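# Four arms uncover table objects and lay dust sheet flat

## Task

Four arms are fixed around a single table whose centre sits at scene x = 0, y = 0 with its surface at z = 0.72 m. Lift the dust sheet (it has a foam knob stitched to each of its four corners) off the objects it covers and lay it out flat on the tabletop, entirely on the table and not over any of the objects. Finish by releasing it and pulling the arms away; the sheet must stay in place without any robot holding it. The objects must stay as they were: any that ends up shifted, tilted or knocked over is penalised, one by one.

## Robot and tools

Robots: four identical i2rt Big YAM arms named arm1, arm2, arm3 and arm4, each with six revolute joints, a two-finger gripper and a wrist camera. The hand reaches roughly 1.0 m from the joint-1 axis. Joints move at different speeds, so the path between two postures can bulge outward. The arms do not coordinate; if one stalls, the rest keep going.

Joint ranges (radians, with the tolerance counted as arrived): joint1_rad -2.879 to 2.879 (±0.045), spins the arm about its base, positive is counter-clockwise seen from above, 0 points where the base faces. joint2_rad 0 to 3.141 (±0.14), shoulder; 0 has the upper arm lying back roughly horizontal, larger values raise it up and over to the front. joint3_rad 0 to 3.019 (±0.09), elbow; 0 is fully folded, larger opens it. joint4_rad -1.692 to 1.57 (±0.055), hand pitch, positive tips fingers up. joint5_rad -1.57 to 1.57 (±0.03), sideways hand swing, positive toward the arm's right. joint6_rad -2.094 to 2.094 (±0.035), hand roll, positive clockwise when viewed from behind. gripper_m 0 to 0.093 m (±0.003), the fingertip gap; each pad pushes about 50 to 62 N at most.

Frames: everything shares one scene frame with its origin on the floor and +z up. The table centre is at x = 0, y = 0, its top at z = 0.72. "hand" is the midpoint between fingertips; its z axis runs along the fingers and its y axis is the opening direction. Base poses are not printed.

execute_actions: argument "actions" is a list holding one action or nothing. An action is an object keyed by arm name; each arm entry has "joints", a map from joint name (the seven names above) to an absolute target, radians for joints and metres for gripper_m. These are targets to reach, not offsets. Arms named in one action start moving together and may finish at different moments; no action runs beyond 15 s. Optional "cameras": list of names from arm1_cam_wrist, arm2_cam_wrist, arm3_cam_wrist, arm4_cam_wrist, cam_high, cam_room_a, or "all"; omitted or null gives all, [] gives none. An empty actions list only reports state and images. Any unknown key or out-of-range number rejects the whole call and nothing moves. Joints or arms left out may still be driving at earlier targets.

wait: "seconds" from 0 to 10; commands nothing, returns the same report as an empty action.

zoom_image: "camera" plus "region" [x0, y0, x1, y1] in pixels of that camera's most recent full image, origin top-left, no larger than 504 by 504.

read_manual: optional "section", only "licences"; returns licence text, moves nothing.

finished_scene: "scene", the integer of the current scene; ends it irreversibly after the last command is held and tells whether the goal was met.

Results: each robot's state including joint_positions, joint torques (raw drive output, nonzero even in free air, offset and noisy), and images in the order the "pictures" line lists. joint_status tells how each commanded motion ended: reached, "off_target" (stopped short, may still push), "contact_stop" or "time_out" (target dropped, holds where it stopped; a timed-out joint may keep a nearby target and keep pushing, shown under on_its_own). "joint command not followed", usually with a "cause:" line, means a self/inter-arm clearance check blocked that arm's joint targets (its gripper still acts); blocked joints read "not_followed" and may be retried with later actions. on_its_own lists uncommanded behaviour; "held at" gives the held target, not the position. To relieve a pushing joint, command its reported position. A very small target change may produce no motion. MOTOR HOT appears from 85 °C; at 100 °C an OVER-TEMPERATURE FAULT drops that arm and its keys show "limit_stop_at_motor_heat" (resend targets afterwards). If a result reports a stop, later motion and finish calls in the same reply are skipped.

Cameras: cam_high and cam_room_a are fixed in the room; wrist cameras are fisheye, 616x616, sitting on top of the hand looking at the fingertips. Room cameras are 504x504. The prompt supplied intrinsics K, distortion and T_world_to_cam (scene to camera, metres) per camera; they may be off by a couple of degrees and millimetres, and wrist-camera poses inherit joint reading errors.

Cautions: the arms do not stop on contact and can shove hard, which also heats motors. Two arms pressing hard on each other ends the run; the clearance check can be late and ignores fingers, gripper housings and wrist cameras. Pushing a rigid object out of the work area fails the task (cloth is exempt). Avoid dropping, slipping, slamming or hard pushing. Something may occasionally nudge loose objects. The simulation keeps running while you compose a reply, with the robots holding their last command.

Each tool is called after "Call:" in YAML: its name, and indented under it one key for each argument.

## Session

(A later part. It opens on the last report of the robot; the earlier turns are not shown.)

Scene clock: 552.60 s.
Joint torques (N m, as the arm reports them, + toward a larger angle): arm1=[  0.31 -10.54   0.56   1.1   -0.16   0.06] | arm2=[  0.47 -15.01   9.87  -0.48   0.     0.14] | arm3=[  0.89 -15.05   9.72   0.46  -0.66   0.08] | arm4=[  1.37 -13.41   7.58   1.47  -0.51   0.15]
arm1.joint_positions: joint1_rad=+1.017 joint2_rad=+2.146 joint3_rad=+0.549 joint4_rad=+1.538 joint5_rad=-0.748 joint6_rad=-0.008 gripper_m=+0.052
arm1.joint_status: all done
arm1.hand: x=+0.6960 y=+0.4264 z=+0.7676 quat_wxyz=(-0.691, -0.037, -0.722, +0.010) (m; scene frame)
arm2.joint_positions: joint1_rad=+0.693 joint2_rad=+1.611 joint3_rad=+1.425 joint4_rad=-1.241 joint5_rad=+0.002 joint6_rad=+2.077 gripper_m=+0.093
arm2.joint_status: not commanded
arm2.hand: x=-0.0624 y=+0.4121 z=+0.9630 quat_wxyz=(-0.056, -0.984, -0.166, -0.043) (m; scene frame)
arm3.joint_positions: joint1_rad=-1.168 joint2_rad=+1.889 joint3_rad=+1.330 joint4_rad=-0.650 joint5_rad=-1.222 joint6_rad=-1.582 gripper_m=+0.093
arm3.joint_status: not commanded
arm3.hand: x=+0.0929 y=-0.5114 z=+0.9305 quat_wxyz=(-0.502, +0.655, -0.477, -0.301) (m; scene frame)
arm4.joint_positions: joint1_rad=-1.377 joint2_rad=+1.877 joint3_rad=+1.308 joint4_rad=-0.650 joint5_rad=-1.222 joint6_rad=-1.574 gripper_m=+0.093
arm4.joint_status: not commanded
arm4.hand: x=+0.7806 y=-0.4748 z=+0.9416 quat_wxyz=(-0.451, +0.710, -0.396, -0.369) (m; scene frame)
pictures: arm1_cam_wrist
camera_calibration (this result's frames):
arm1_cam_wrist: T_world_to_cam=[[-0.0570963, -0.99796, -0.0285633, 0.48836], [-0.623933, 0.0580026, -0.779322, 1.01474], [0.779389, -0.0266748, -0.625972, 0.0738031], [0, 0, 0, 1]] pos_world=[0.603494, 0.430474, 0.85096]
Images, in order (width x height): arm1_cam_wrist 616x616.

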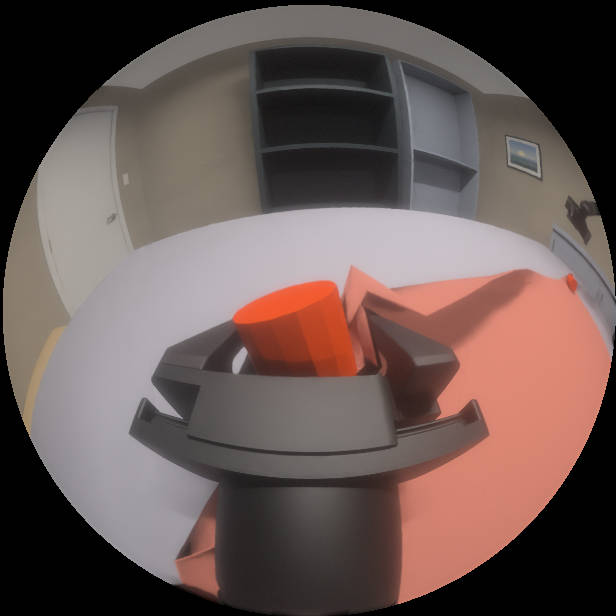

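Call:
execute_actions:
  actions:
    - {"arm1":{"joints":{"joint2_rad":2.15,"joint5_rad":-1.0}}}
  cameras: ["arm1_cam_wrist","cam_high"]

Scene clock: 559.90 s.
Joint torques (N m, as the arm reports them, + toward a larger angle): arm1=[  0.6  -12.6    0.33   0.99  -0.22   0.03] | arm2=[  1.24 -15.12   9.83  -0.36   0.     0.16] | arm3=[  0.82 -15.03   9.67   0.43  -0.67   0.09] | arm4=[  1.35 -13.19   7.57   1.56  -0.5    0.15]
arm1.joint_positions: joint1_rad=+1.018 joint2_rad=+2.146 joint3_rad=+0.549 joint4_rad=+1.538 joint5_rad=-0.995 joint6_rad=-0.007 gripper_m=+0.052
arm1.joint_status: all done
arm1.hand: x=+0.6939 y=+0.4689 z=+0.7698 quat_wxyz=(-0.691, +0.048, -0.717, -0.080) (m; scene frame)
arm2.joint_positions: joint1_rad=+0.693 joint2_rad=+1.611 joint3_rad=+1.425 joint4_rad=-1.241 joint5_rad=+0.002 joint6_rad=+2.077 gripper_m=+0.093
arm2.joint_status: not commanded
arm2.hand: x=-0.0624 y=+0.4121 z=+0.9630 quat_wxyz=(-0.056, -0.984, -0.166, -0.043) (m; scene frame)
arm3.joint_positions: joint1_rad=-1.168 joint2_rad=+1.889 joint3_rad=+1.330 joint4_rad=-0.650 joint5_rad=-1.222 joint6_rad=-1.582 gripper_m=+0.093
arm3.joint_status: not commanded
arm3.hand: x=+0.0929 y=-0.5114 z=+0.9305 quat_wxyz=(-0.502, +0.655, -0.477, -0.301) (m; scene frame)
arm4.joint_positions: joint1_rad=-1.377 joint2_rad=+1.877 joint3_rad=+1.308 joint4_rad=-0.650 joint5_rad=-1.222 joint6_rad=-1.574 gripper_m=+0.093
arm4.joint_status: not commanded
arm4.hand: x=+0.7806 y=-0.4748 z=+0.9416 quat_wxyz=(-0.451, +0.710, -0.396, -0.369) (m; scene frame)
pictures: arm1_cam_wrist, cam_high
camera_calibration (this result's frames):
arm1_cam_wrist: T_world_to_cam=[[0.189026, -0.9812, -0.0389436, 0.360075], [-0.611032, -0.0864834, -0.786867, 1.0772], [0.768706, 0.172534, -0.615892, -0.0157794], [0, 0, 0, 1]] pos_world=[0.60227, 0.449188, 0.851918]
Images, in order (width x height): arm1_cam_wrist 616x616, cam_high 504x504.

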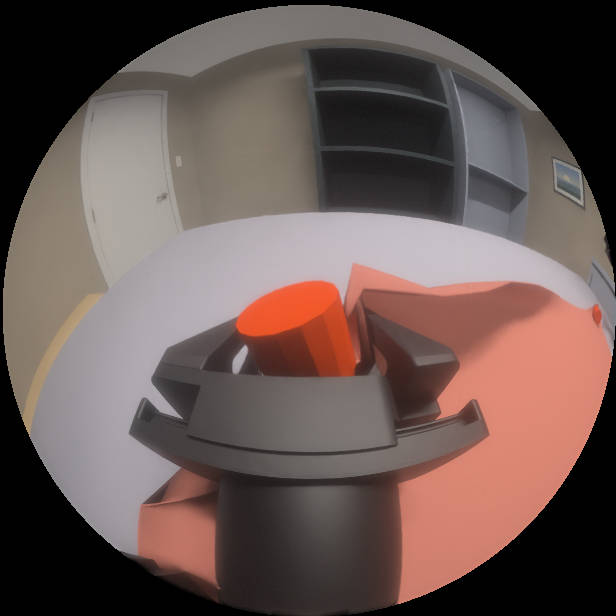

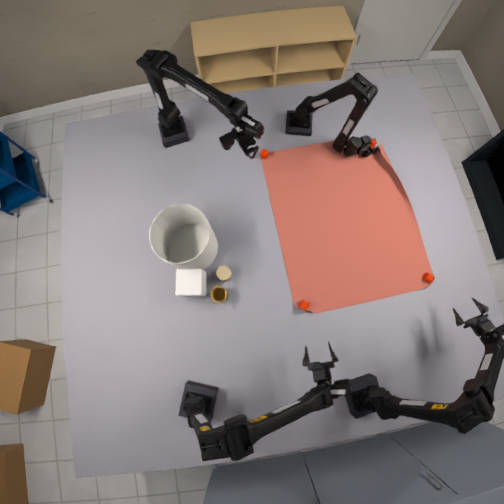

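Call:
execute_actions:
  actions:
    - {"arm1":{"joints":{"gripper_m":0.093}}}
  cameras: ["arm1_cam_wrist"]

Call:
execute_actions:
  actions:
    - {"arm1":{"joints":{"joint2_rad":1.85,"joint3_rad":0.6,"joint4_rad":1.0}}}
  cameras: ["arm1_cam_wrist","cam_high"]

Scene clock: 566.00 s.
Joint torques (N m, as the arm reports them, + toward a larger angle): arm1=[ -1.07 -12.5    0.23   1.01  -0.16   0.07] | arm2=[  0.65 -14.79  10.    -0.44   0.01   0.13] | arm3=[  0.85 -14.9    9.7    0.4   -0.67   0.08] | arm4=[  1.41 -13.49   7.56   1.49  -0.52   0.15]
arm1.joint_positions: joint1_rad=+1.020 joint2_rad=+2.146 joint3_rad=+0.549 joint4_rad=+1.538 joint5_rad=-0.998 joint6_rad=-0.007 gripper_m=+0.093
arm1.joint_status: all done
arm1.hand: x=+0.6943 y=+0.4703 z=+0.7698 quat_wxyz=(-0.691, +0.050, -0.717, -0.081) (m; scene frame)
arm2.joint_positions: joint1_rad=+0.693 joint2_rad=+1.611 joint3_rad=+1.425 joint4_rad=-1.241 joint5_rad=+0.002 joint6_rad=+2.077 gripper_m=+0.093
arm2.joint_status: not commanded
arm2.hand: x=-0.0624 y=+0.4121 z=+0.9630 quat_wxyz=(-0.056, -0.984, -0.166, -0.043) (m; scene frame)
arm3.joint_positions: joint1_rad=-1.168 joint2_rad=+1.889 joint3_rad=+1.330 joint4_rad=-0.650 joint5_rad=-1.222 joint6_rad=-1.582 gripper_m=+0.093
arm3.joint_status: not commanded
arm3.hand: x=+0.0929 y=-0.5114 z=+0.9305 quat_wxyz=(-0.502, +0.655, -0.477, -0.301) (m; scene frame)
arm4.joint_positions: joint1_rad=-1.377 joint2_rad=+1.877 joint3_rad=+1.308 joint4_rad=-0.650 joint5_rad=-1.222 joint6_rad=-1.574 gripper_m=+0.093
arm4.joint_status: not commanded
arm4.hand: x=+0.7806 y=-0.4748 z=+0.9416 quat_wxyz=(-0.451, +0.710, -0.396, -0.369) (m; scene frame)
pictures: arm1_cam_wrist
camera_calibration (this result's frames):
arm1_cam_wrist: T_world_to_cam=[[0.193874, -0.980234, -0.0394131, 0.357896], [-0.610542, -0.0891135, -0.786955, 1.07857], [0.767888, 0.176634, -0.615751, -0.0177962], [0, 0, 0, 1]] pos_world=[0.602789, 0.45008, 0.851931]
Images, in order (width x height): arm1_cam_wrist 616x616.

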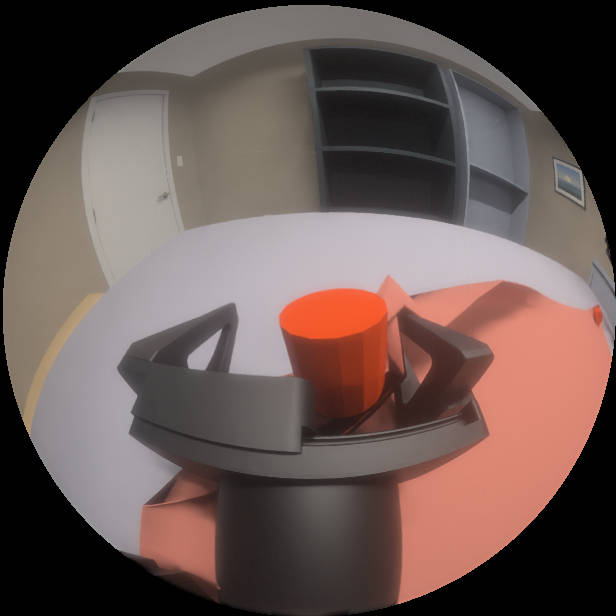

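Scene clock: 567.23 s.
Joint torques (N m, as the arm reports them, + toward a larger angle): arm1=[ -0.65 -10.89   5.38   0.9   -0.18   0.02] | arm2=[  1.13 -14.95   9.92  -0.45  -0.04   0.13] | arm3=[  0.77 -14.96   9.71   0.42  -0.67   0.09] | arm4=[  1.33 -13.61   7.52   1.5   -0.52   0.16]
arm1.joint_positions: joint1_rad=+1.021 joint2_rad=+1.833 joint3_rad=+0.585 joint4_rad=+1.011 joint5_rad=-0.999 joint6_rad=-0.007 gripper_m=+0.093
arm1.joint_status: all done
arm1.hand: x=+0.7135 y=+0.4503 z=+0.8272 quat_wxyz=(-0.647, +0.000, -0.751, -0.131) (m; scene frame)
arm2.joint_positions: joint1_rad=+0.693 joint2_rad=+1.611 joint3_rad=+1.425 joint4_rad=-1.241 joint5_rad=+0.002 joint6_rad=+2.077 gripper_m=+0.093
arm2.joint_status: not commanded
arm2.hand: x=-0.0624 y=+0.4121 z=+0.9630 quat_wxyz=(-0.056, -0.984, -0.166, -0.043) (m; scene frame)
arm3.joint_positions: joint1_rad=-1.168 joint2_rad=+1.889 joint3_rad=+1.330 joint4_rad=-0.650 joint5_rad=-1.222 joint6_rad=-1.582 gripper_m=+0.093
arm3.joint_status: not commanded
arm3.hand: x=+0.0929 y=-0.5114 z=+0.9305 quat_wxyz=(-0.502, +0.655, -0.477, -0.301) (m; scene frame)
arm4.joint_positions: joint1_rad=-1.377 joint2_rad=+1.877 joint3_rad=+1.308 joint4_rad=-0.650 joint5_rad=-1.222 joint6_rad=-1.574 gripper_m=+0.093
arm4.joint_status: not commanded
arm4.hand: x=+0.7806 y=-0.4748 z=+0.9416 quat_wxyz=(-0.451, +0.710, -0.396, -0.369) (m; scene frame)
pictures: arm1_cam_wrist, cam_high
camera_calibration (this result's frames):
arm1_cam_wrist: T_world_to_cam=[[0.181745, -0.96507, -0.188702, 0.462155], [-0.702339, 0.00691452, -0.711809, 1.09373], [0.688251, 0.261901, -0.676549, 0.0750623], [0, 0, 0, 1]] pos_world=[0.632515, 0.418791, 0.916523]
Images, in order (width x height): arm1_cam_wrist 616x616, cam_high 504x504.

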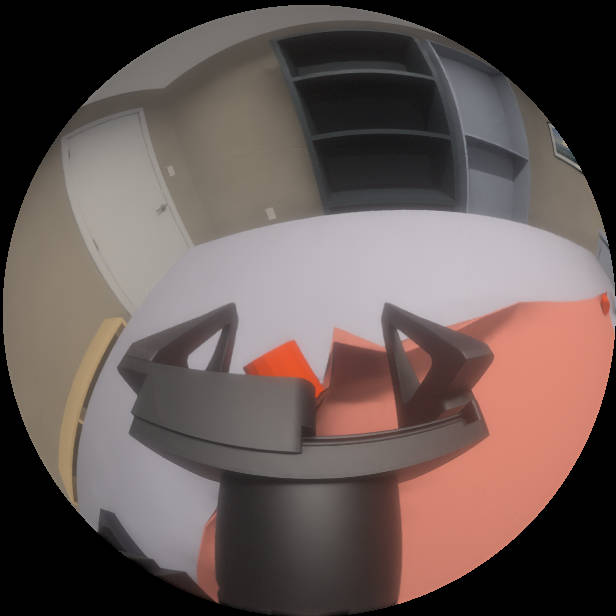

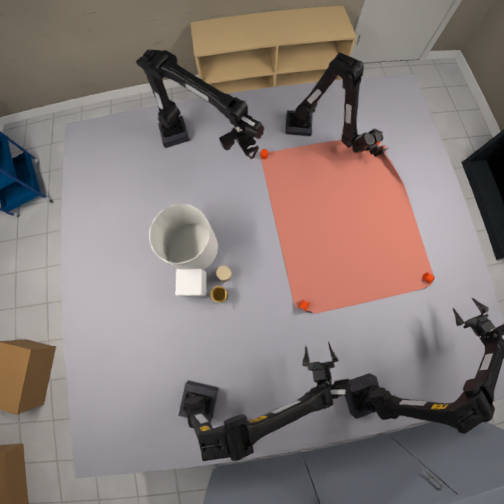

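Call:
execute_actions:
  actions:
    - {"arm1":{"joints":{"joint2_rad":1.6,"joint3_rad":1.0,"joint4_rad":0.4}}}
  cameras: []

Call:
execute_actions:
  actions:
    - {"arm1":{"joints":{"joint1_rad":1.325,"joint2_rad":1.65,"joint3_rad":1.32,"joint4_rad":-1.235,"joint5_rad":0,"joint6_rad":-1.3}}}
  cameras: ["arm1_cam_wrist","cam_high"]

Call:
zoom_image:
  camera: "arm1_cam_wrist"
  region: [180, 160, 460, 380]

Scene clock: 582.30 s.
Joint torques (N m, as the arm reports them, + toward a larger angle): arm1=[ -0.39 -12.94   9.65   0.63  -0.12   0.02] | arm2=[  0.63 -14.78   9.87  -0.3    0.02   0.13] | arm3=[  0.84 -15.07   9.65   0.43  -0.66   0.08] | arm4=[  1.6  -13.29   7.56   1.55  -0.51   0.15]
arm1.joint_positions: joint1_rad=+1.021 joint2_rad=+1.581 joint3_rad=+0.985 joint4_rad=+0.411 joint5_rad=-0.999 joint6_rad=-0.007 gripper_m=+0.093
arm1.joint_status: all done
arm1.hand: x=+0.7860 y=+0.3736 z=+1.0127 quat_wxyz=(-0.660, +0.015, -0.742, -0.118) (m; scene frame)
arm2.joint_positions: joint1_rad=+0.693 joint2_rad=+1.611 joint3_rad=+1.425 joint4_rad=-1.241 joint5_rad=+0.002 joint6_rad=+2.077 gripper_m=+0.093
arm2.joint_status: not commanded
arm2.hand: x=-0.0624 y=+0.4121 z=+0.9630 quat_wxyz=(-0.056, -0.984, -0.166, -0.043) (m; scene frame)
arm3.joint_positions: joint1_rad=-1.168 joint2_rad=+1.889 joint3_rad=+1.330 joint4_rad=-0.650 joint5_rad=-1.222 joint6_rad=-1.582 gripper_m=+0.093
arm3.joint_status: not commanded
arm3.hand: x=+0.0929 y=-0.5114 z=+0.9305 quat_wxyz=(-0.502, +0.655, -0.477, -0.301) (m; scene frame)
arm4.joint_positions: joint1_rad=-1.377 joint2_rad=+1.877 joint3_rad=+1.308 joint4_rad=-0.650 joint5_rad=-1.222 joint6_rad=-1.574 gripper_m=+0.093
arm4.joint_status: not commanded
arm4.hand: x=+0.7806 y=-0.4748 z=+0.9416 quat_wxyz=(-0.451, +0.710, -0.396, -0.369) (m; scene frame)
pictures: none
No camera images: the call's "cameras" was empty. Leave "cameras" out to get every camera's image.

Scene clock: 584.33 s.
Joint torques (N m, as the arm reports them, + toward a larger angle): arm1=[ -1.44 -13.92  10.5   -0.65   0.07  -0.1 ] | arm2=[  0.9  -14.95   9.94  -0.49   0.     0.17] | arm3=[  0.96 -15.03   9.68   0.44  -0.67   0.08] | arm4=[  1.56 -13.45   7.58   1.53  -0.51   0.16]
arm1.joint_positions: joint1_rad=+1.327 joint2_rad=+1.636 joint3_rad=+1.293 joint4_rad=-1.225 joint5_rad=-0.003 joint6_rad=-1.292 gripper_m=+0.093
arm1.joint_status: all done
arm1.hand: x=+0.7016 y=+0.4617 z=+0.8801 quat_wxyz=(-0.002, +0.383, -0.924, -0.002) (m; scene frame)
arm2.joint_positions: joint1_rad=+0.693 joint2_rad=+1.611 joint3_rad=+1.425 joint4_rad=-1.241 joint5_rad=+0.002 joint6_rad=+2.077 gripper_m=+0.093
arm2.joint_status: not commanded
arm2.hand: x=-0.0624 y=+0.4121 z=+0.9630 quat_wxyz=(-0.056, -0.984, -0.166, -0.043) (m; scene frame)
arm3.joint_positions: joint1_rad=-1.168 joint2_rad=+1.889 joint3_rad=+1.330 joint4_rad=-0.650 joint5_rad=-1.222 joint6_rad=-1.582 gripper_m=+0.093
arm3.joint_status: not commanded
arm3.hand: x=+0.0929 y=-0.5114 z=+0.9305 quat_wxyz=(-0.502, +0.655, -0.477, -0.301) (m; scene frame)
arm4.joint_positions: joint1_rad=-1.377 joint2_rad=+1.877 joint3_rad=+1.308 joint4_rad=-0.650 joint5_rad=-1.222 joint6_rad=-1.574 gripper_m=+0.093
arm4.joint_status: not commanded
arm4.hand: x=+0.7806 y=-0.4748 z=+0.9416 quat_wxyz=(-0.451, +0.710, -0.396, -0.369) (m; scene frame)
pictures: arm1_cam_wrist, cam_high
camera_calibration (this result's frames):
arm1_cam_wrist: T_world_to_cam=[[0.714627, -0.699389, -0.0127645, -0.166036], [-0.561873, -0.584793, 0.585077, 0.156216], [-0.416661, -0.41094, -0.810877, 1.32015], [0, 0, 0, 1]] pos_world=[0.756484, 0.517733, 0.976963]
Images, in order (width x height): arm1_cam_wrist 616x616, cam_high 504x504.

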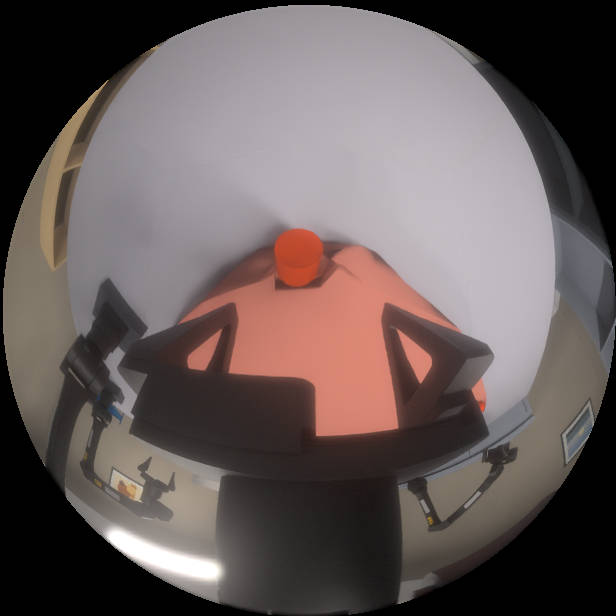

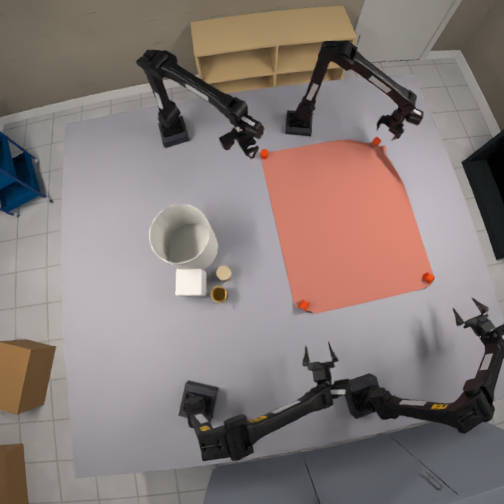

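Region (180, 160, 460, 380) of arm1_cam_wrist's 616x616 image, scaled by 1.800, with more detail than that image has; it fills the top 396 rows of this view, and the rest is white.

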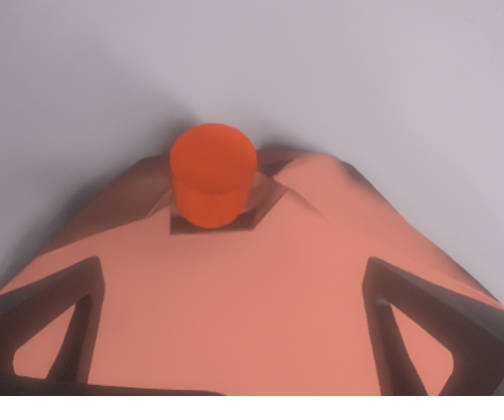

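Call:
execute_actions:
  actions:
    - {"arm1":{"joints":{"joint1_rad":1.35,"joint2_rad":1.745,"joint3_rad":1.125,"joint4_rad":-0.945}}}
  cameras: ["arm1_cam_wrist"]

Scene clock: 592.40 s.
Joint torques (N m, as the arm reports them, + toward a larger angle): arm1=[ -0.27 -13.97   7.1    0.19  -0.04  -0.06] | arm2=[  0.96 -15.77   9.87  -0.39   0.01   0.14] | arm3=[  0.93 -15.03   9.68   0.45  -0.66   0.08] | arm4=[  1.33 -13.62   7.54   1.51  -0.51   0.15]
arm1.joint_positions: joint1_rad=+1.344 joint2_rad=+1.737 joint3_rad=+1.130 joint4_rad=-0.956 joint5_rad=+0.000 joint6_rad=-1.294 gripper_m=+0.093
arm1.joint_status: all done
arm1.hand: x=+0.6981 y=+0.4723 z=+0.7792 quat_wxyz=(-0.003, +0.392, -0.920, +0.000) (m; scene frame)
arm2.joint_positions: joint1_rad=+0.693 joint2_rad=+1.611 joint3_rad=+1.425 joint4_rad=-1.241 joint5_rad=+0.002 joint6_rad=+2.077 gripper_m=+0.093
arm2.joint_status: not commanded
arm2.hand: x=-0.0624 y=+0.4121 z=+0.9630 quat_wxyz=(-0.056, -0.984, -0.166, -0.043) (m; scene frame)
arm3.joint_positions: joint1_rad=-1.168 joint2_rad=+1.889 joint3_rad=+1.330 joint4_rad=-0.650 joint5_rad=-1.222 joint6_rad=-1.582 gripper_m=+0.093
arm3.joint_status: not commanded
arm3.hand: x=+0.0929 y=-0.5114 z=+0.9305 quat_wxyz=(-0.502, +0.655, -0.477, -0.301) (m; scene frame)
arm4.joint_positions: joint1_rad=-1.377 joint2_rad=+1.877 joint3_rad=+1.308 joint4_rad=-0.650 joint5_rad=-1.222 joint6_rad=-1.574 gripper_m=+0.093
arm4.joint_status: not commanded
arm4.hand: x=+0.7806 y=-0.4748 z=+0.9416 quat_wxyz=(-0.451, +0.710, -0.396, -0.369) (m; scene frame)
pictures: arm1_cam_wrist
camera_calibration (this result's frames):
arm1_cam_wrist: T_world_to_cam=[[0.727326, -0.686246, -0.00795648, -0.176209], [-0.55258, -0.592454, 0.586219, 0.215726], [-0.407005, -0.421976, -0.810113, 1.23911], [0, 0, 0, 1]] pos_world=[0.751692, 0.529762, 0.875958]
Images, in order (width x height): arm1_cam_wrist 616x616.

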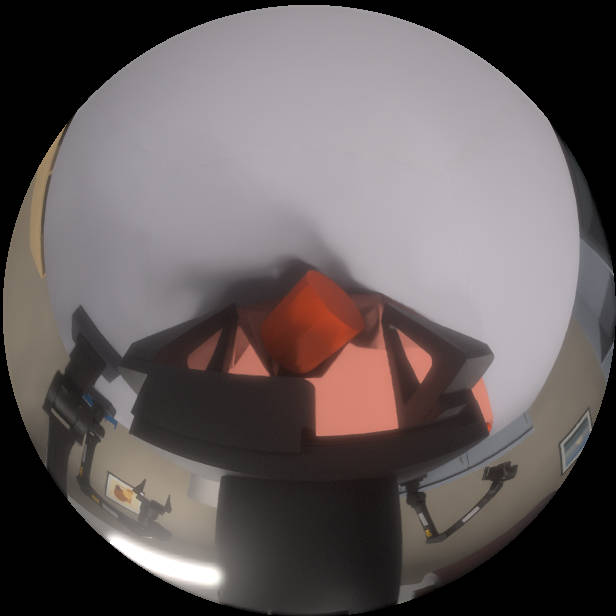

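Call:
execute_actions:
  actions:
    - {"arm1":{"joints":{"joint6_rad":-0.6,"gripper_m":0.07}}}
  cameras: ["arm1_cam_wrist"]

Scene clock: 599.07 s.
Joint torques (N m, as the arm reports them, + toward a larger angle): arm1=[ -0.1  -13.94   7.28   0.12   0.01   0.11] | arm2=[  0.69 -14.84   9.97  -0.37   0.01   0.08] | arm3=[  0.91 -14.94   9.66   0.47  -0.66   0.08] | arm4=[  1.39 -13.45   7.56   1.53  -0.52   0.17]
arm1.joint_positions: joint1_rad=+1.344 joint2_rad=+1.737 joint3_rad=+1.130 joint4_rad=-0.953 joint5_rad=+0.000 joint6_rad=-0.609 gripper_m=+0.070
arm1.joint_status: all done
arm1.hand: x=+0.6987 y=+0.4720 z=+0.7793 quat_wxyz=(-0.004, +0.060, -0.998, +0.000) (m; scene frame)
arm2.joint_positions: joint1_rad=+0.693 joint2_rad=+1.611 joint3_rad=+1.425 joint4_rad=-1.241 joint5_rad=+0.002 joint6_rad=+2.077 gripper_m=+0.093
arm2.joint_status: not commanded
arm2.hand: x=-0.0624 y=+0.4121 z=+0.9630 quat_wxyz=(-0.056, -0.984, -0.166, -0.043) (m; scene frame)
arm3.joint_positions: joint1_rad=-1.168 joint2_rad=+1.889 joint3_rad=+1.330 joint4_rad=-0.650 joint5_rad=-1.222 joint6_rad=-1.582 gripper_m=+0.093
arm3.joint_status: not commanded
arm3.hand: x=+0.0929 y=-0.5114 z=+0.9305 quat_wxyz=(-0.502, +0.655, -0.477, -0.301) (m; scene frame)
arm4.joint_positions: joint1_rad=-1.377 joint2_rad=+1.877 joint3_rad=+1.308 joint4_rad=-0.650 joint5_rad=-1.222 joint6_rad=-1.574 gripper_m=+0.093
arm4.joint_status: not commanded
arm4.hand: x=+0.7806 y=-0.4748 z=+0.9416 quat_wxyz=(-0.451, +0.710, -0.396, -0.369) (m; scene frame)
pictures: arm1_cam_wrist
camera_calibration (this result's frames):
arm1_cam_wrist: T_world_to_cam=[[0.129358, -0.991549, -0.00983922, 0.386439], [-0.804144, -0.110704, 0.584035, 0.16599], [-0.580189, -0.0676374, -0.811669, 1.19422], [0, 0, 0, 1]] pos_world=[0.776366, 0.482323, 0.876172]
Images, in order (width x height): arm1_cam_wrist 616x616.

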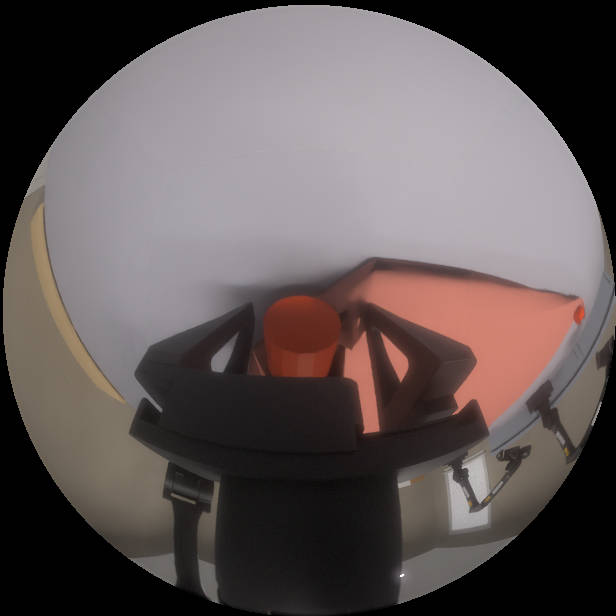

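Call:
execute_actions:
  actions:
    - {"arm1":{"joints":{"joint2_rad":1.775,"joint4_rad":-0.99,"gripper_m":0.05}}}
  cameras: []

Call:
execute_actions:
  actions:
    - {"arm1":{"joints":{"gripper_m":0.02}}}
  cameras: ["arm1_cam_wrist"]

Scene clock: 609.17 s.
Joint torques (N m, as the arm reports them, + toward a larger angle): arm1=[  0.09 -13.45   7.29  -0.61  -0.01   0.06] | arm2=[  1.12 -14.84  10.05  -0.48  -0.04   0.12] | arm3=[  0.88 -15.04   9.68   0.44  -0.66   0.08] | arm4=[  1.31 -13.6    7.54   1.49  -0.51   0.15]
arm1.joint_positions: joint1_rad=+1.344 joint2_rad=+1.746 joint3_rad=+1.130 joint4_rad=-0.978 joint5_rad=+0.000 joint6_rad=-0.608 gripper_m=+0.050
arm1.joint_status: all done
arm1.hand: x=+0.6925 y=+0.4753 z=+0.7754 quat_wxyz=(+0.010, +0.060, -0.998, -0.009) (m; scene frame)
arm2.joint_positions: joint1_rad=+0.693 joint2_rad=+1.611 joint3_rad=+1.425 joint4_rad=-1.241 joint5_rad=+0.002 joint6_rad=+2.077 gripper_m=+0.093
arm2.joint_status: not commanded
arm2.hand: x=-0.0624 y=+0.4121 z=+0.9630 quat_wxyz=(-0.056, -0.984, -0.166, -0.043) (m; scene frame)
arm3.joint_positions: joint1_rad=-1.168 joint2_rad=+1.889 joint3_rad=+1.330 joint4_rad=-0.650 joint5_rad=-1.222 joint6_rad=-1.582 gripper_m=+0.093
arm3.joint_status: not commanded
arm3.hand: x=+0.0929 y=-0.5114 z=+0.9305 quat_wxyz=(-0.502, +0.655, -0.477, -0.301) (m; scene frame)
arm4.joint_positions: joint1_rad=-1.377 joint2_rad=+1.877 joint3_rad=+1.308 joint4_rad=-0.650 joint5_rad=-1.222 joint6_rad=-1.574 gripper_m=+0.093
arm4.joint_status: not commanded
arm4.hand: x=+0.7806 y=-0.4748 z=+0.9416 quat_wxyz=(-0.451, +0.710, -0.396, -0.369) (m; scene frame)
pictures: none
No camera images: the call's "cameras" was empty. Leave "cameras" out to get every camera's image.

Scene clock: 609.70 s.
Joint torques (N m, as the arm reports them, + toward a larger angle): arm1=[ -1.25 -13.22   6.95  -0.39  -0.03   0.03] | arm2=[  0.64 -14.87   9.92  -0.6    0.01   0.11] | arm3=[  0.91 -15.02   9.67   0.42  -0.67   0.08] | arm4=[  1.44 -13.51   7.57   1.55  -0.5    0.16]
arm1.joint_positions: joint1_rad=+1.345 joint2_rad=+1.746 joint3_rad=+1.130 joint4_rad=-0.983 joint5_rad=-0.001 joint6_rad=-0.605 gripper_m=+0.041
arm1.joint_status: gripper_m off_target (ended at +0.041, target +0.020)
arm1.hand: x=+0.6917 y=+0.4765 z=+0.7755 quat_wxyz=(+0.012, +0.059, -0.998, -0.011) (m; scene frame)
arm2.joint_positions: joint1_rad=+0.693 joint2_rad=+1.611 joint3_rad=+1.425 joint4_rad=-1.241 joint5_rad=+0.002 joint6_rad=+2.077 gripper_m=+0.093
arm2.joint_status: not commanded
arm2.hand: x=-0.0624 y=+0.4121 z=+0.9630 quat_wxyz=(-0.056, -0.984, -0.166, -0.043) (m; scene frame)
arm3.joint_positions: joint1_rad=-1.168 joint2_rad=+1.889 joint3_rad=+1.330 joint4_rad=-0.650 joint5_rad=-1.222 joint6_rad=-1.582 gripper_m=+0.093
arm3.joint_status: not commanded
arm3.hand: x=+0.0929 y=-0.5114 z=+0.9305 quat_wxyz=(-0.502, +0.655, -0.477, -0.301) (m; scene frame)
arm4.joint_positions: joint1_rad=-1.377 joint2_rad=+1.877 joint3_rad=+1.308 joint4_rad=-0.650 joint5_rad=-1.222 joint6_rad=-1.574 gripper_m=+0.093
arm4.joint_status: not commanded
arm4.hand: x=+0.7806 y=-0.4748 z=+0.9416 quat_wxyz=(-0.451, +0.710, -0.396, -0.369) (m; scene frame)
pictures: arm1_cam_wrist
camera_calibration (this result's frames):
arm1_cam_wrist: T_world_to_cam=[[0.12574, -0.991507, -0.0332155, 0.412443], [-0.784278, -0.119852, 0.608723, 0.134528], [-0.607534, -0.0504907, -0.792687, 1.18343], [0, 0, 0, 1]] pos_world=[0.77262, 0.484816, 0.869899]
Images, in order (width x height): arm1_cam_wrist 616x616.

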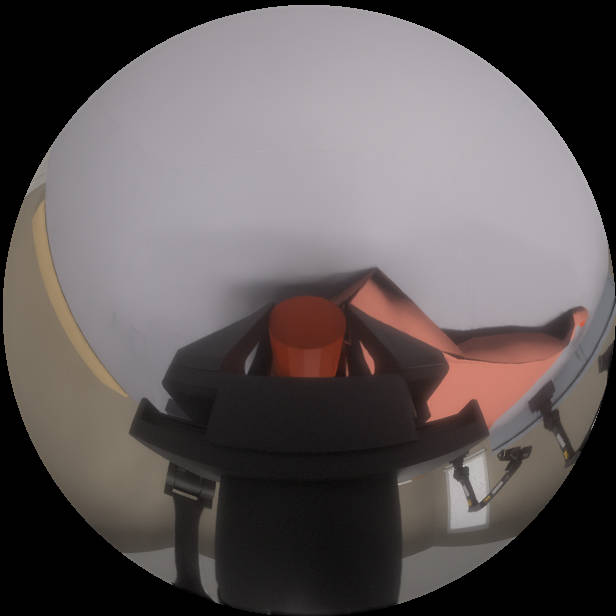

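Call:
execute_actions:
  actions:
    - {"arm1":{"joints":{"joint1_rad":1.25,"joint2_rad":1.475,"joint3_rad":0.676,"joint4_rad":-0.1,"joint5_rad":-0.4,"joint6_rad":-0.4}}}
  cameras: ["arm1_cam_wrist","cam_high"]

Call:
execute_actions:
  actions:
    - {"arm1":{"joints":{"joint2_rad":1.87,"joint3_rad":0.48,"joint4_rad":0.96,"joint5_rad":-0.6,"joint6_rad":-0.15}}}
  cameras: ["arm1_cam_wrist","cam_high","arm4_cam_wrist","cam_room_a"]

Scene clock: 626.63 s.
Joint torques (N m, as the arm reports them, + toward a larger angle): arm1=[-0.27 -9.72  6.69  1.63 -0.19  0.06] | arm2=[  0.78 -14.98   9.77  -0.52   0.02   0.13] | arm3=[  0.8  -15.06   9.68   0.45  -0.66   0.09] | arm4=[  1.44 -13.44   7.54   1.47  -0.5    0.16]
arm1.joint_positions: joint1_rad=+1.240 joint2_rad=+1.463 joint3_rad=+0.685 joint4_rad=-0.118 joint5_rad=-0.400 joint6_rad=-0.408 gripper_m=+0.041
arm1.joint_status: all done
arm1.hand: x=+0.7096 y=+0.4868 z=+0.8151 quat_wxyz=(-0.374, -0.021, -0.927, -0.011) (m; scene frame)
arm2.joint_positions: joint1_rad=+0.693 joint2_rad=+1.611 joint3_rad=+1.425 joint4_rad=-1.241 joint5_rad=+0.002 joint6_rad=+2.077 gripper_m=+0.093
arm2.joint_status: not commanded
arm2.hand: x=-0.0624 y=+0.4121 z=+0.9630 quat_wxyz=(-0.056, -0.984, -0.166, -0.043) (m; scene frame)
arm3.joint_positions: joint1_rad=-1.168 joint2_rad=+1.889 joint3_rad=+1.330 joint4_rad=-0.650 joint5_rad=-1.222 joint6_rad=-1.582 gripper_m=+0.093
arm3.joint_status: not commanded
arm3.hand: x=+0.0929 y=-0.5114 z=+0.9305 quat_wxyz=(-0.502, +0.655, -0.477, -0.301) (m; scene frame)
arm4.joint_positions: joint1_rad=-1.377 joint2_rad=+1.877 joint3_rad=+1.308 joint4_rad=-0.650 joint5_rad=-1.222 joint6_rad=-1.574 gripper_m=+0.093
arm4.joint_status: not commanded
arm4.hand: x=+0.7806 y=-0.4748 z=+0.9416 quat_wxyz=(-0.451, +0.710, -0.396, -0.369) (m; scene frame)
pictures: arm1_cam_wrist, cam_high
camera_calibration (this result's frames):
arm1_cam_wrist: T_world_to_cam=[[-0.0162129, -0.99916, -0.0376437, 0.529799], [-0.990757, 0.021125, -0.133997, 0.808984], [0.134679, 0.0351232, -0.990267, 0.818907], [0, 0, 0, 1]] pos_world=[0.699806, 0.483501, 0.939281]
Images, in order (width x height): arm1_cam_wrist 616x616, cam_high 504x504.

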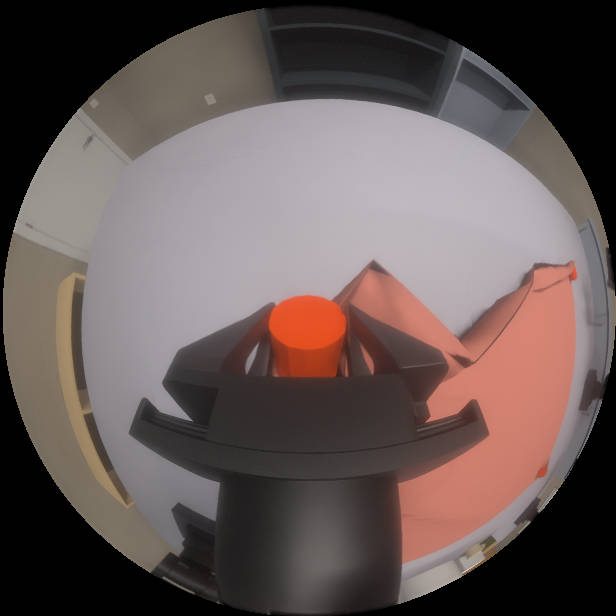

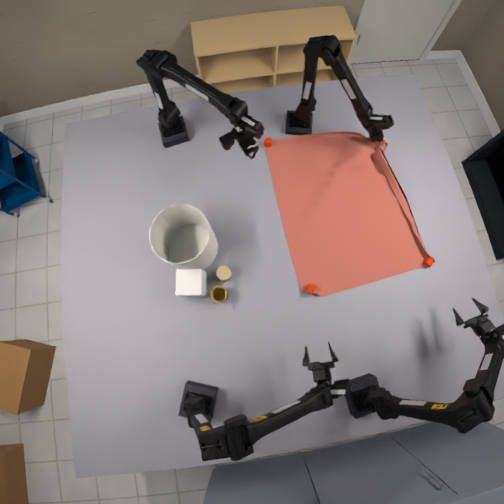

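Scene clock: 628.20 s.
Joint torques (N m, as the arm reports them, + toward a larger angle): arm1=[-1.37 -8.31  2.69  1.7   0.11  0.06] | arm2=[  0.81 -15.33   9.96  -0.42   0.04   0.1 ] | arm3=[  0.94 -14.96   9.69   0.44  -0.67   0.08] | arm4=[  1.37 -13.37   7.52   1.51  -0.52   0.15]
arm1.joint_positions: joint1_rad=+1.243 joint2_rad=+1.836 joint3_rad=+0.491 joint4_rad=+0.951 joint5_rad=-0.608 joint6_rad=-0.160 gripper_m=+0.042
arm1.joint_status: all done
arm1.hand: x=+0.7315 y=+0.5118 z=+0.7734 quat_wxyz=(-0.583, -0.008, -0.811, -0.040) (m; scene frame)
arm2.joint_positions: joint1_rad=+0.693 joint2_rad=+1.611 joint3_rad=+1.425 joint4_rad=-1.241 joint5_rad=+0.002 joint6_rad=+2.077 gripper_m=+0.093
arm2.joint_status: not commanded
arm2.hand: x=-0.0624 y=+0.4121 z=+0.9630 quat_wxyz=(-0.056, -0.984, -0.166, -0.043) (m; scene frame)
arm3.joint_positions: joint1_rad=-1.168 joint2_rad=+1.889 joint3_rad=+1.330 joint4_rad=-0.650 joint5_rad=-1.222 joint6_rad=-1.582 gripper_m=+0.093
arm3.joint_status: not commanded
arm3.hand: x=+0.0929 y=-0.5114 z=+0.9305 quat_wxyz=(-0.502, +0.655, -0.477, -0.301) (m; scene frame)
arm4.joint_positions: joint1_rad=-1.377 joint2_rad=+1.877 joint3_rad=+1.308 joint4_rad=-0.650 joint5_rad=-1.222 joint6_rad=-1.574 gripper_m=+0.093
arm4.joint_status: not commanded
arm4.hand: x=+0.7806 y=-0.4748 z=+0.9416 quat_wxyz=(-0.451, +0.710, -0.396, -0.369) (m; scene frame)
pictures: arm1_cam_wrist, arm4_cam_wrist, cam_high, cam_room_a
camera_calibration (this result's frames):
arm1_cam_wrist: T_world_to_cam=[[0.0460473, -0.996486, -0.0699607, 0.531584], [-0.816697, 0.00277454, -0.57706, 1.04927], [0.575227, 0.0837088, -0.8137, 0.290166], [0, 0, 0, 1]] pos_world=[0.665545, 0.502515, 0.878789]
arm4_cam_wrist: T_world_to_cam=[[0.897707, 0.275358, 0.343947, -0.890235], [0.428426, -0.727737, -0.535584, -0.167277], [0.102826, 0.628154, -0.771265, 1.0655], [0, 0, 0, 1]] pos_world=[0.761276, -0.545899, 1.03839]
Images, in order (width x height): arm1_cam_wrist 616x616, arm4_cam_wrist 616x616, cam_high 504x504, cam_room_a 504x504.

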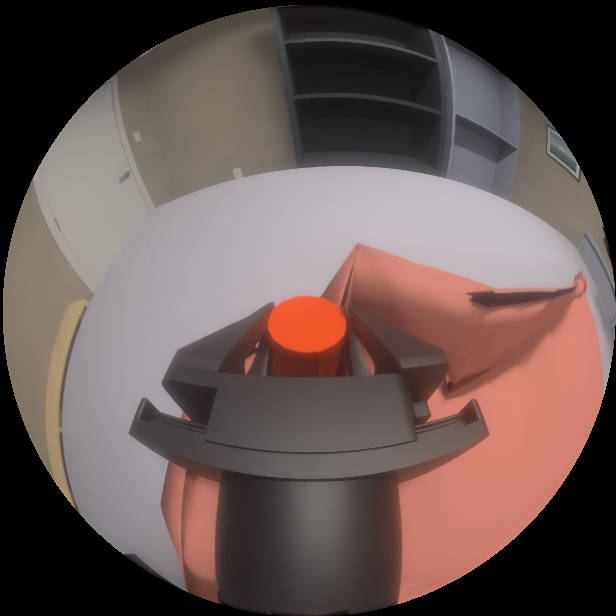

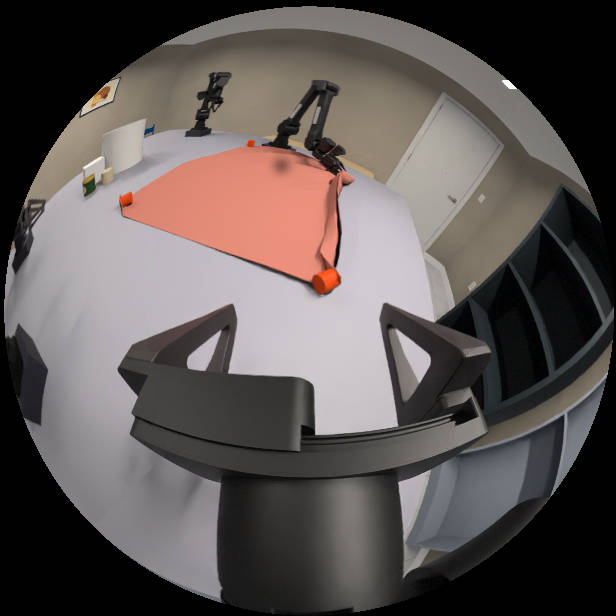

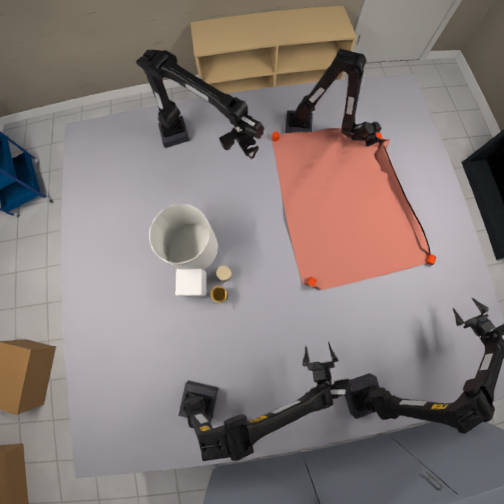

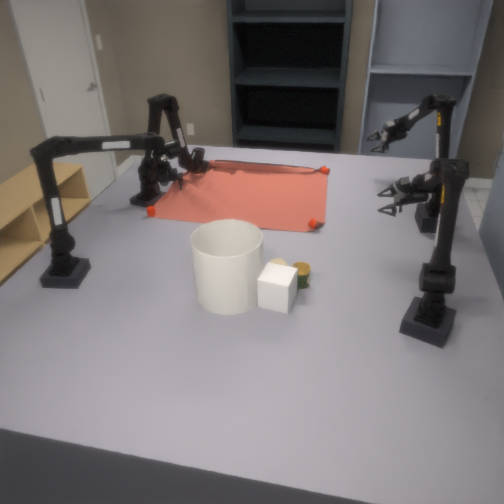

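Call:
execute_actions:
  actions:
    - {"arm3":{"joints":{"joint1_rad":-0.534,"joint2_rad":2.40,"joint3_rad":2.39,"joint4_rad":-1.13,"joint5_rad":0,"joint6_rad":0}},"arm4":{"joints":{"joint1_rad":-0.811,"joint2_rad":2.255,"joint3_rad":2.07,"joint4_rad":-0.965,"joint5_rad":0,"joint6_rad":-2.05}}}
  cameras: ["arm3_cam_wrist","cam_high","arm4_cam_wrist"]

Scene clock: 657.73 s.
Joint torques (N m, as the arm reports them, + toward a larger angle): arm1=[-0.71 -8.77  2.56  1.69  0.16  0.12] | arm2=[  1.12 -15.39   9.93  -0.35   0.01   0.13] | arm3=[  1.25 -22.44  14.45   0.8    0.04   0.02] | arm4=[  2.23 -22.26  11.85   0.76  -0.06   0.05]
arm1.joint_positions: joint1_rad=+1.243 joint2_rad=+1.836 joint3_rad=+0.491 joint4_rad=+0.951 joint5_rad=-0.608 joint6_rad=-0.160 gripper_m=+0.042
arm1.joint_status: not commanded
arm1.hand: x=+0.7315 y=+0.5118 z=+0.7734 quat_wxyz=(-0.583, -0.008, -0.811, -0.040) (m; scene frame)
arm2.joint_positions: joint1_rad=+0.693 joint2_rad=+1.611 joint3_rad=+1.425 joint4_rad=-1.241 joint5_rad=+0.002 joint6_rad=+2.077 gripper_m=+0.093
arm2.joint_status: not commanded
arm2.hand: x=-0.0624 y=+0.4121 z=+0.9630 quat_wxyz=(-0.056, -0.984, -0.166, -0.043) (m; scene frame)
arm3.joint_positions: joint1_rad=-0.537 joint2_rad=+2.388 joint3_rad=+2.350 joint4_rad=-1.121 joint5_rad=+0.000 joint6_rad=-0.013 gripper_m=+0.093
arm3.joint_status: all done
arm3.hand: x=+0.1705 y=-0.1830 z=+0.8907 quat_wxyz=(-0.197, +0.328, -0.921, -0.067) (m; scene frame)
arm4.joint_positions: joint1_rad=-0.811 joint2_rad=+2.258 joint3_rad=+2.028 joint4_rad=-0.950 joint5_rad=+0.000 joint6_rad=-2.042 gripper_m=+0.093
arm4.joint_status: all done
arm4.hand: x=+0.7912 y=-0.2031 z=+0.8660 quat_wxyz=(-0.161, +0.974, -0.114, +0.107) (m; scene frame)
pictures: arm3_cam_wrist, arm4_cam_wrist, cam_high
camera_calibration (this result's frames):
arm3_cam_wrist: T_world_to_cam=[[0.633058, -0.774101, 0.00241007, -0.249093], [-0.760702, -0.621518, 0.187209, -0.142127], [-0.143421, -0.120348, -0.982317, 1.00274], [0, 0, 0, 1]] pos_world=[0.193388, -0.160479, 1.01222]
arm4_cam_wrist: T_world_to_cam=[[0.192699, 0.919922, 0.341483, -0.257702], [0.632904, -0.382462, 0.673168, -1.15301], [0.749867, 0.0864067, -0.655922, 0.113586], [0, 0, 0, 1]] pos_world=[0.69423, -0.213732, 0.938676]
Images, in order (width x height): arm3_cam_wrist 616x616, arm4_cam_wrist 616x616, cam_high 504x504.

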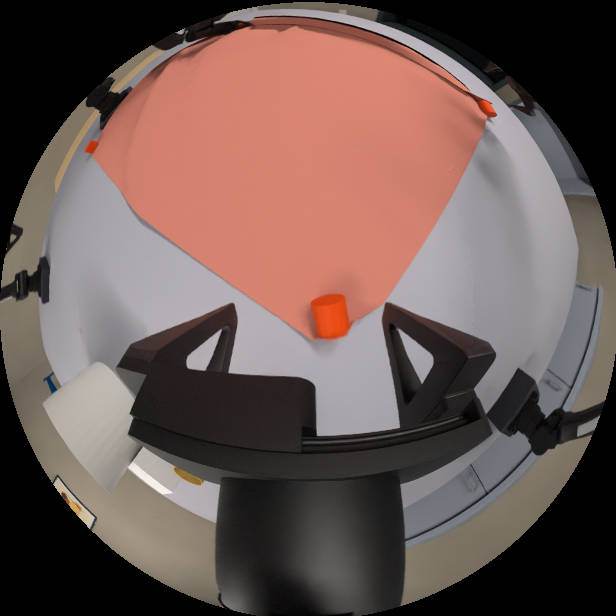

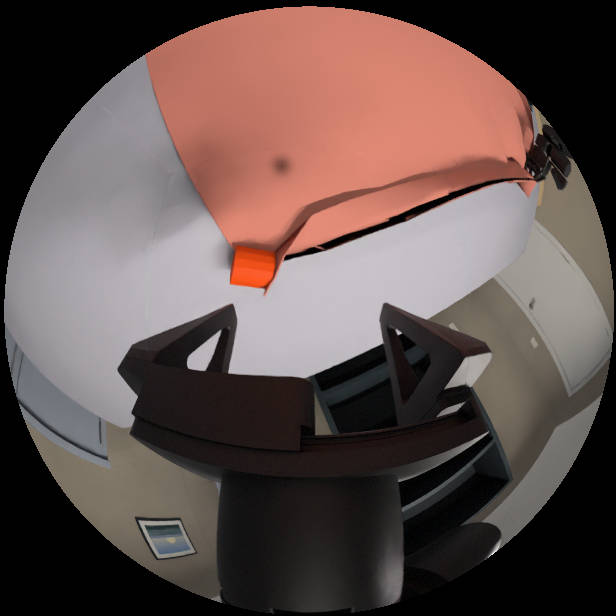

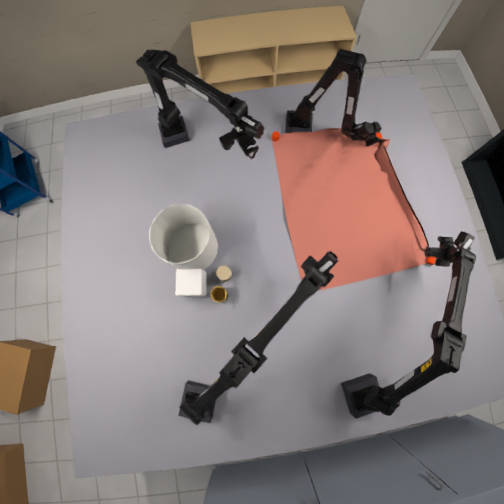

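Call:
execute_actions:
  actions:
    - {"arm3":{"joints":{"joint1_rad":-0.58,"joint6_rad":-0.22,"joint3_rad":2.2,"joint4_rad":-1.0}},"arm4":{"joints":{"joint1_rad":-0.87,"joint6_rad":0}}}
  cameras: []

Call:
execute_actions:
  actions:
    - {"arm3":{"joints":{"joint2_rad":2.42,"joint3_rad":2.05,"joint4_rad":-0.83}},"arm4":{"joints":{"joint2_rad":2.37,"joint3_rad":1.935,"joint4_rad":-0.75}}}
  cameras: ["arm3_cam_wrist","arm4_cam_wrist"]

Scene clock: 701.37 s.
Joint torques (N m, as the arm reports them, + toward a larger angle): arm1=[-0.23 -8.62  2.52  1.83  0.09  0.07] | arm2=[  0.65 -15.03   9.85  -0.34  -0.03   0.12] | arm3=[  1.41 -22.87  10.91   1.54   0.02  -0.21] | arm4=[  1.83 -22.71  12.02   0.88   0.02   0.17]
arm1.joint_positions: joint1_rad=+1.243 joint2_rad=+1.836 joint3_rad=+0.491 joint4_rad=+0.951 joint5_rad=-0.608 joint6_rad=-0.160 gripper_m=+0.042
arm1.joint_status: not commanded
arm1.hand: x=+0.7315 y=+0.5118 z=+0.7734 quat_wxyz=(-0.583, -0.008, -0.811, -0.040) (m; scene frame)
arm2.joint_positions: joint1_rad=+0.693 joint2_rad=+1.611 joint3_rad=+1.425 joint4_rad=-1.241 joint5_rad=+0.002 joint6_rad=+2.077 gripper_m=+0.093
arm2.joint_status: not commanded
arm2.hand: x=-0.0624 y=+0.4121 z=+0.9630 quat_wxyz=(-0.056, -0.984, -0.166, -0.043) (m; scene frame)
arm3.joint_positions: joint1_rad=-0.586 joint2_rad=+2.397 joint3_rad=+2.197 joint4_rad=-1.013 joint5_rad=+0.000 joint6_rad=-0.207 gripper_m=+0.093
arm3.joint_status: all done
arm3.hand: x=+0.1808 y=-0.2251 z=+0.8212 quat_wxyz=(-0.178, +0.396, -0.900, -0.038) (m; scene frame)
arm4.joint_positions: joint1_rad=-0.875 joint2_rad=+2.258 joint3_rad=+2.028 joint4_rad=-0.950 joint5_rad=+0.000 joint6_rad=-0.008 gripper_m=+0.093
arm4.joint_status: all done
arm4.hand: x=+0.8278 y=-0.2363 z=+0.8660 quat_wxyz=(-0.179, +0.387, -0.902, -0.075) (m; scene frame)
pictures: none
No camera images: the call's "cameras" was empty. Leave "cameras" out to get every camera's image.

Scene clock: 702.73 s.
Joint torques (N m, as the arm reports them, + toward a larger angle): arm1=[-0.84 -9.2   2.64  1.64  0.14  0.06] | arm2=[  1.21 -14.66   9.95  -0.49   0.02   0.1 ] | arm3=[  1.27 -22.46  10.15   1.5    0.02  -0.2 ] | arm4=[  2.1  -22.9    8.5    2.13   0.02   0.15]
arm1.joint_positions: joint1_rad=+1.243 joint2_rad=+1.836 joint3_rad=+0.491 joint4_rad=+0.951 joint5_rad=-0.608 joint6_rad=-0.160 gripper_m=+0.042
arm1.joint_status: not commanded
arm1.hand: x=+0.7315 y=+0.5118 z=+0.7734 quat_wxyz=(-0.583, -0.008, -0.811, -0.040) (m; scene frame)
arm2.joint_positions: joint1_rad=+0.693 joint2_rad=+1.611 joint3_rad=+1.425 joint4_rad=-1.241 joint5_rad=+0.002 joint6_rad=+2.077 gripper_m=+0.093
arm2.joint_status: not commanded
arm2.hand: x=-0.0624 y=+0.4121 z=+0.9630 quat_wxyz=(-0.056, -0.984, -0.166, -0.043) (m; scene frame)
arm3.joint_positions: joint1_rad=-0.586 joint2_rad=+2.415 joint3_rad=+2.049 joint4_rad=-0.843 joint5_rad=+0.000 joint6_rad=-0.207 gripper_m=+0.093
arm3.joint_status: all done
arm3.hand: x=+0.1705 y=-0.2324 z=+0.7547 quat_wxyz=(-0.180, +0.396, -0.900, -0.038) (m; scene frame)
arm4.joint_positions: joint1_rad=-0.875 joint2_rad=+2.373 joint3_rad=+1.930 joint4_rad=-0.769 joint5_rad=+0.000 joint6_rad=-0.008 gripper_m=+0.093
arm4.joint_status: all done
arm4.hand: x=+0.8227 y=-0.2416 z=+0.7514 quat_wxyz=(-0.164, +0.388, -0.904, -0.069) (m; scene frame)
pictures: arm3_cam_wrist, arm4_cam_wrist
camera_calibration (this result's frames):
arm3_cam_wrist: T_world_to_cam=[[0.727778, -0.682142, 0.0708602, -0.333486], [-0.675919, -0.695953, 0.242451, -0.22079], [-0.116071, -0.224346, -0.967572, 0.823179], [0, 0, 0, 1]] pos_world=[0.189015, -0.196467, 0.873647]
arm4_cam_wrist: T_world_to_cam=[[0.719907, -0.694065, 0.00274391, -0.758338], [-0.671707, -0.695711, 0.254548, 0.20169], [-0.174764, -0.185094, -0.967056, 0.947021], [0, 0, 0, 1]] pos_world=[0.846915, -0.210729, 0.866564]
Images, in order (width x height): arm3_cam_wrist 616x616, arm4_cam_wrist 616x616.

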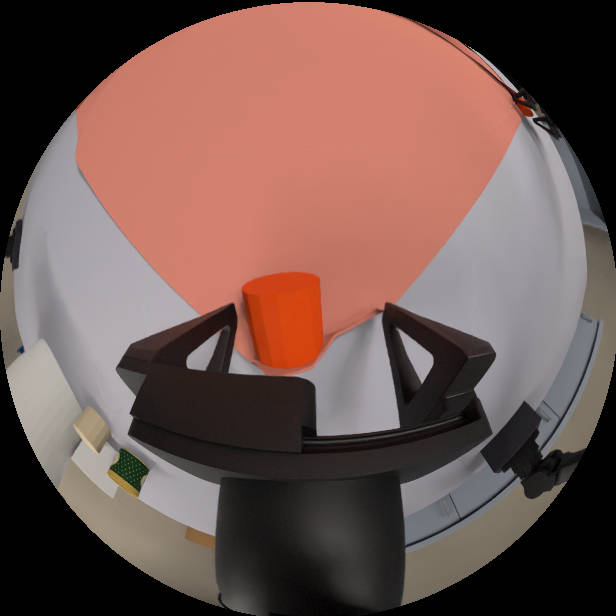

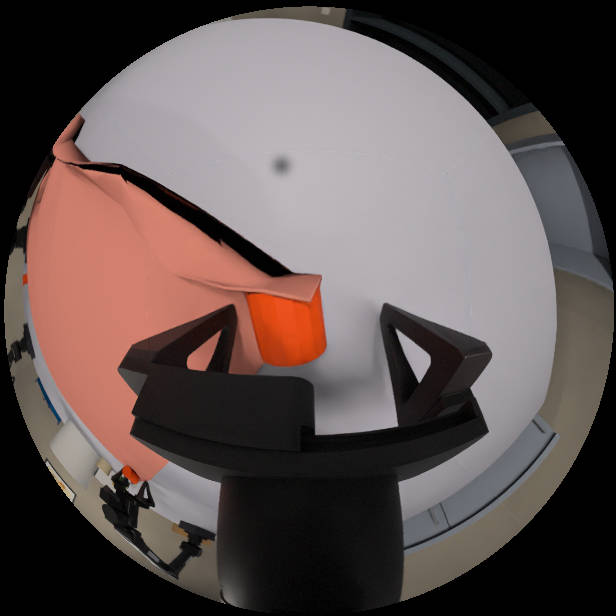

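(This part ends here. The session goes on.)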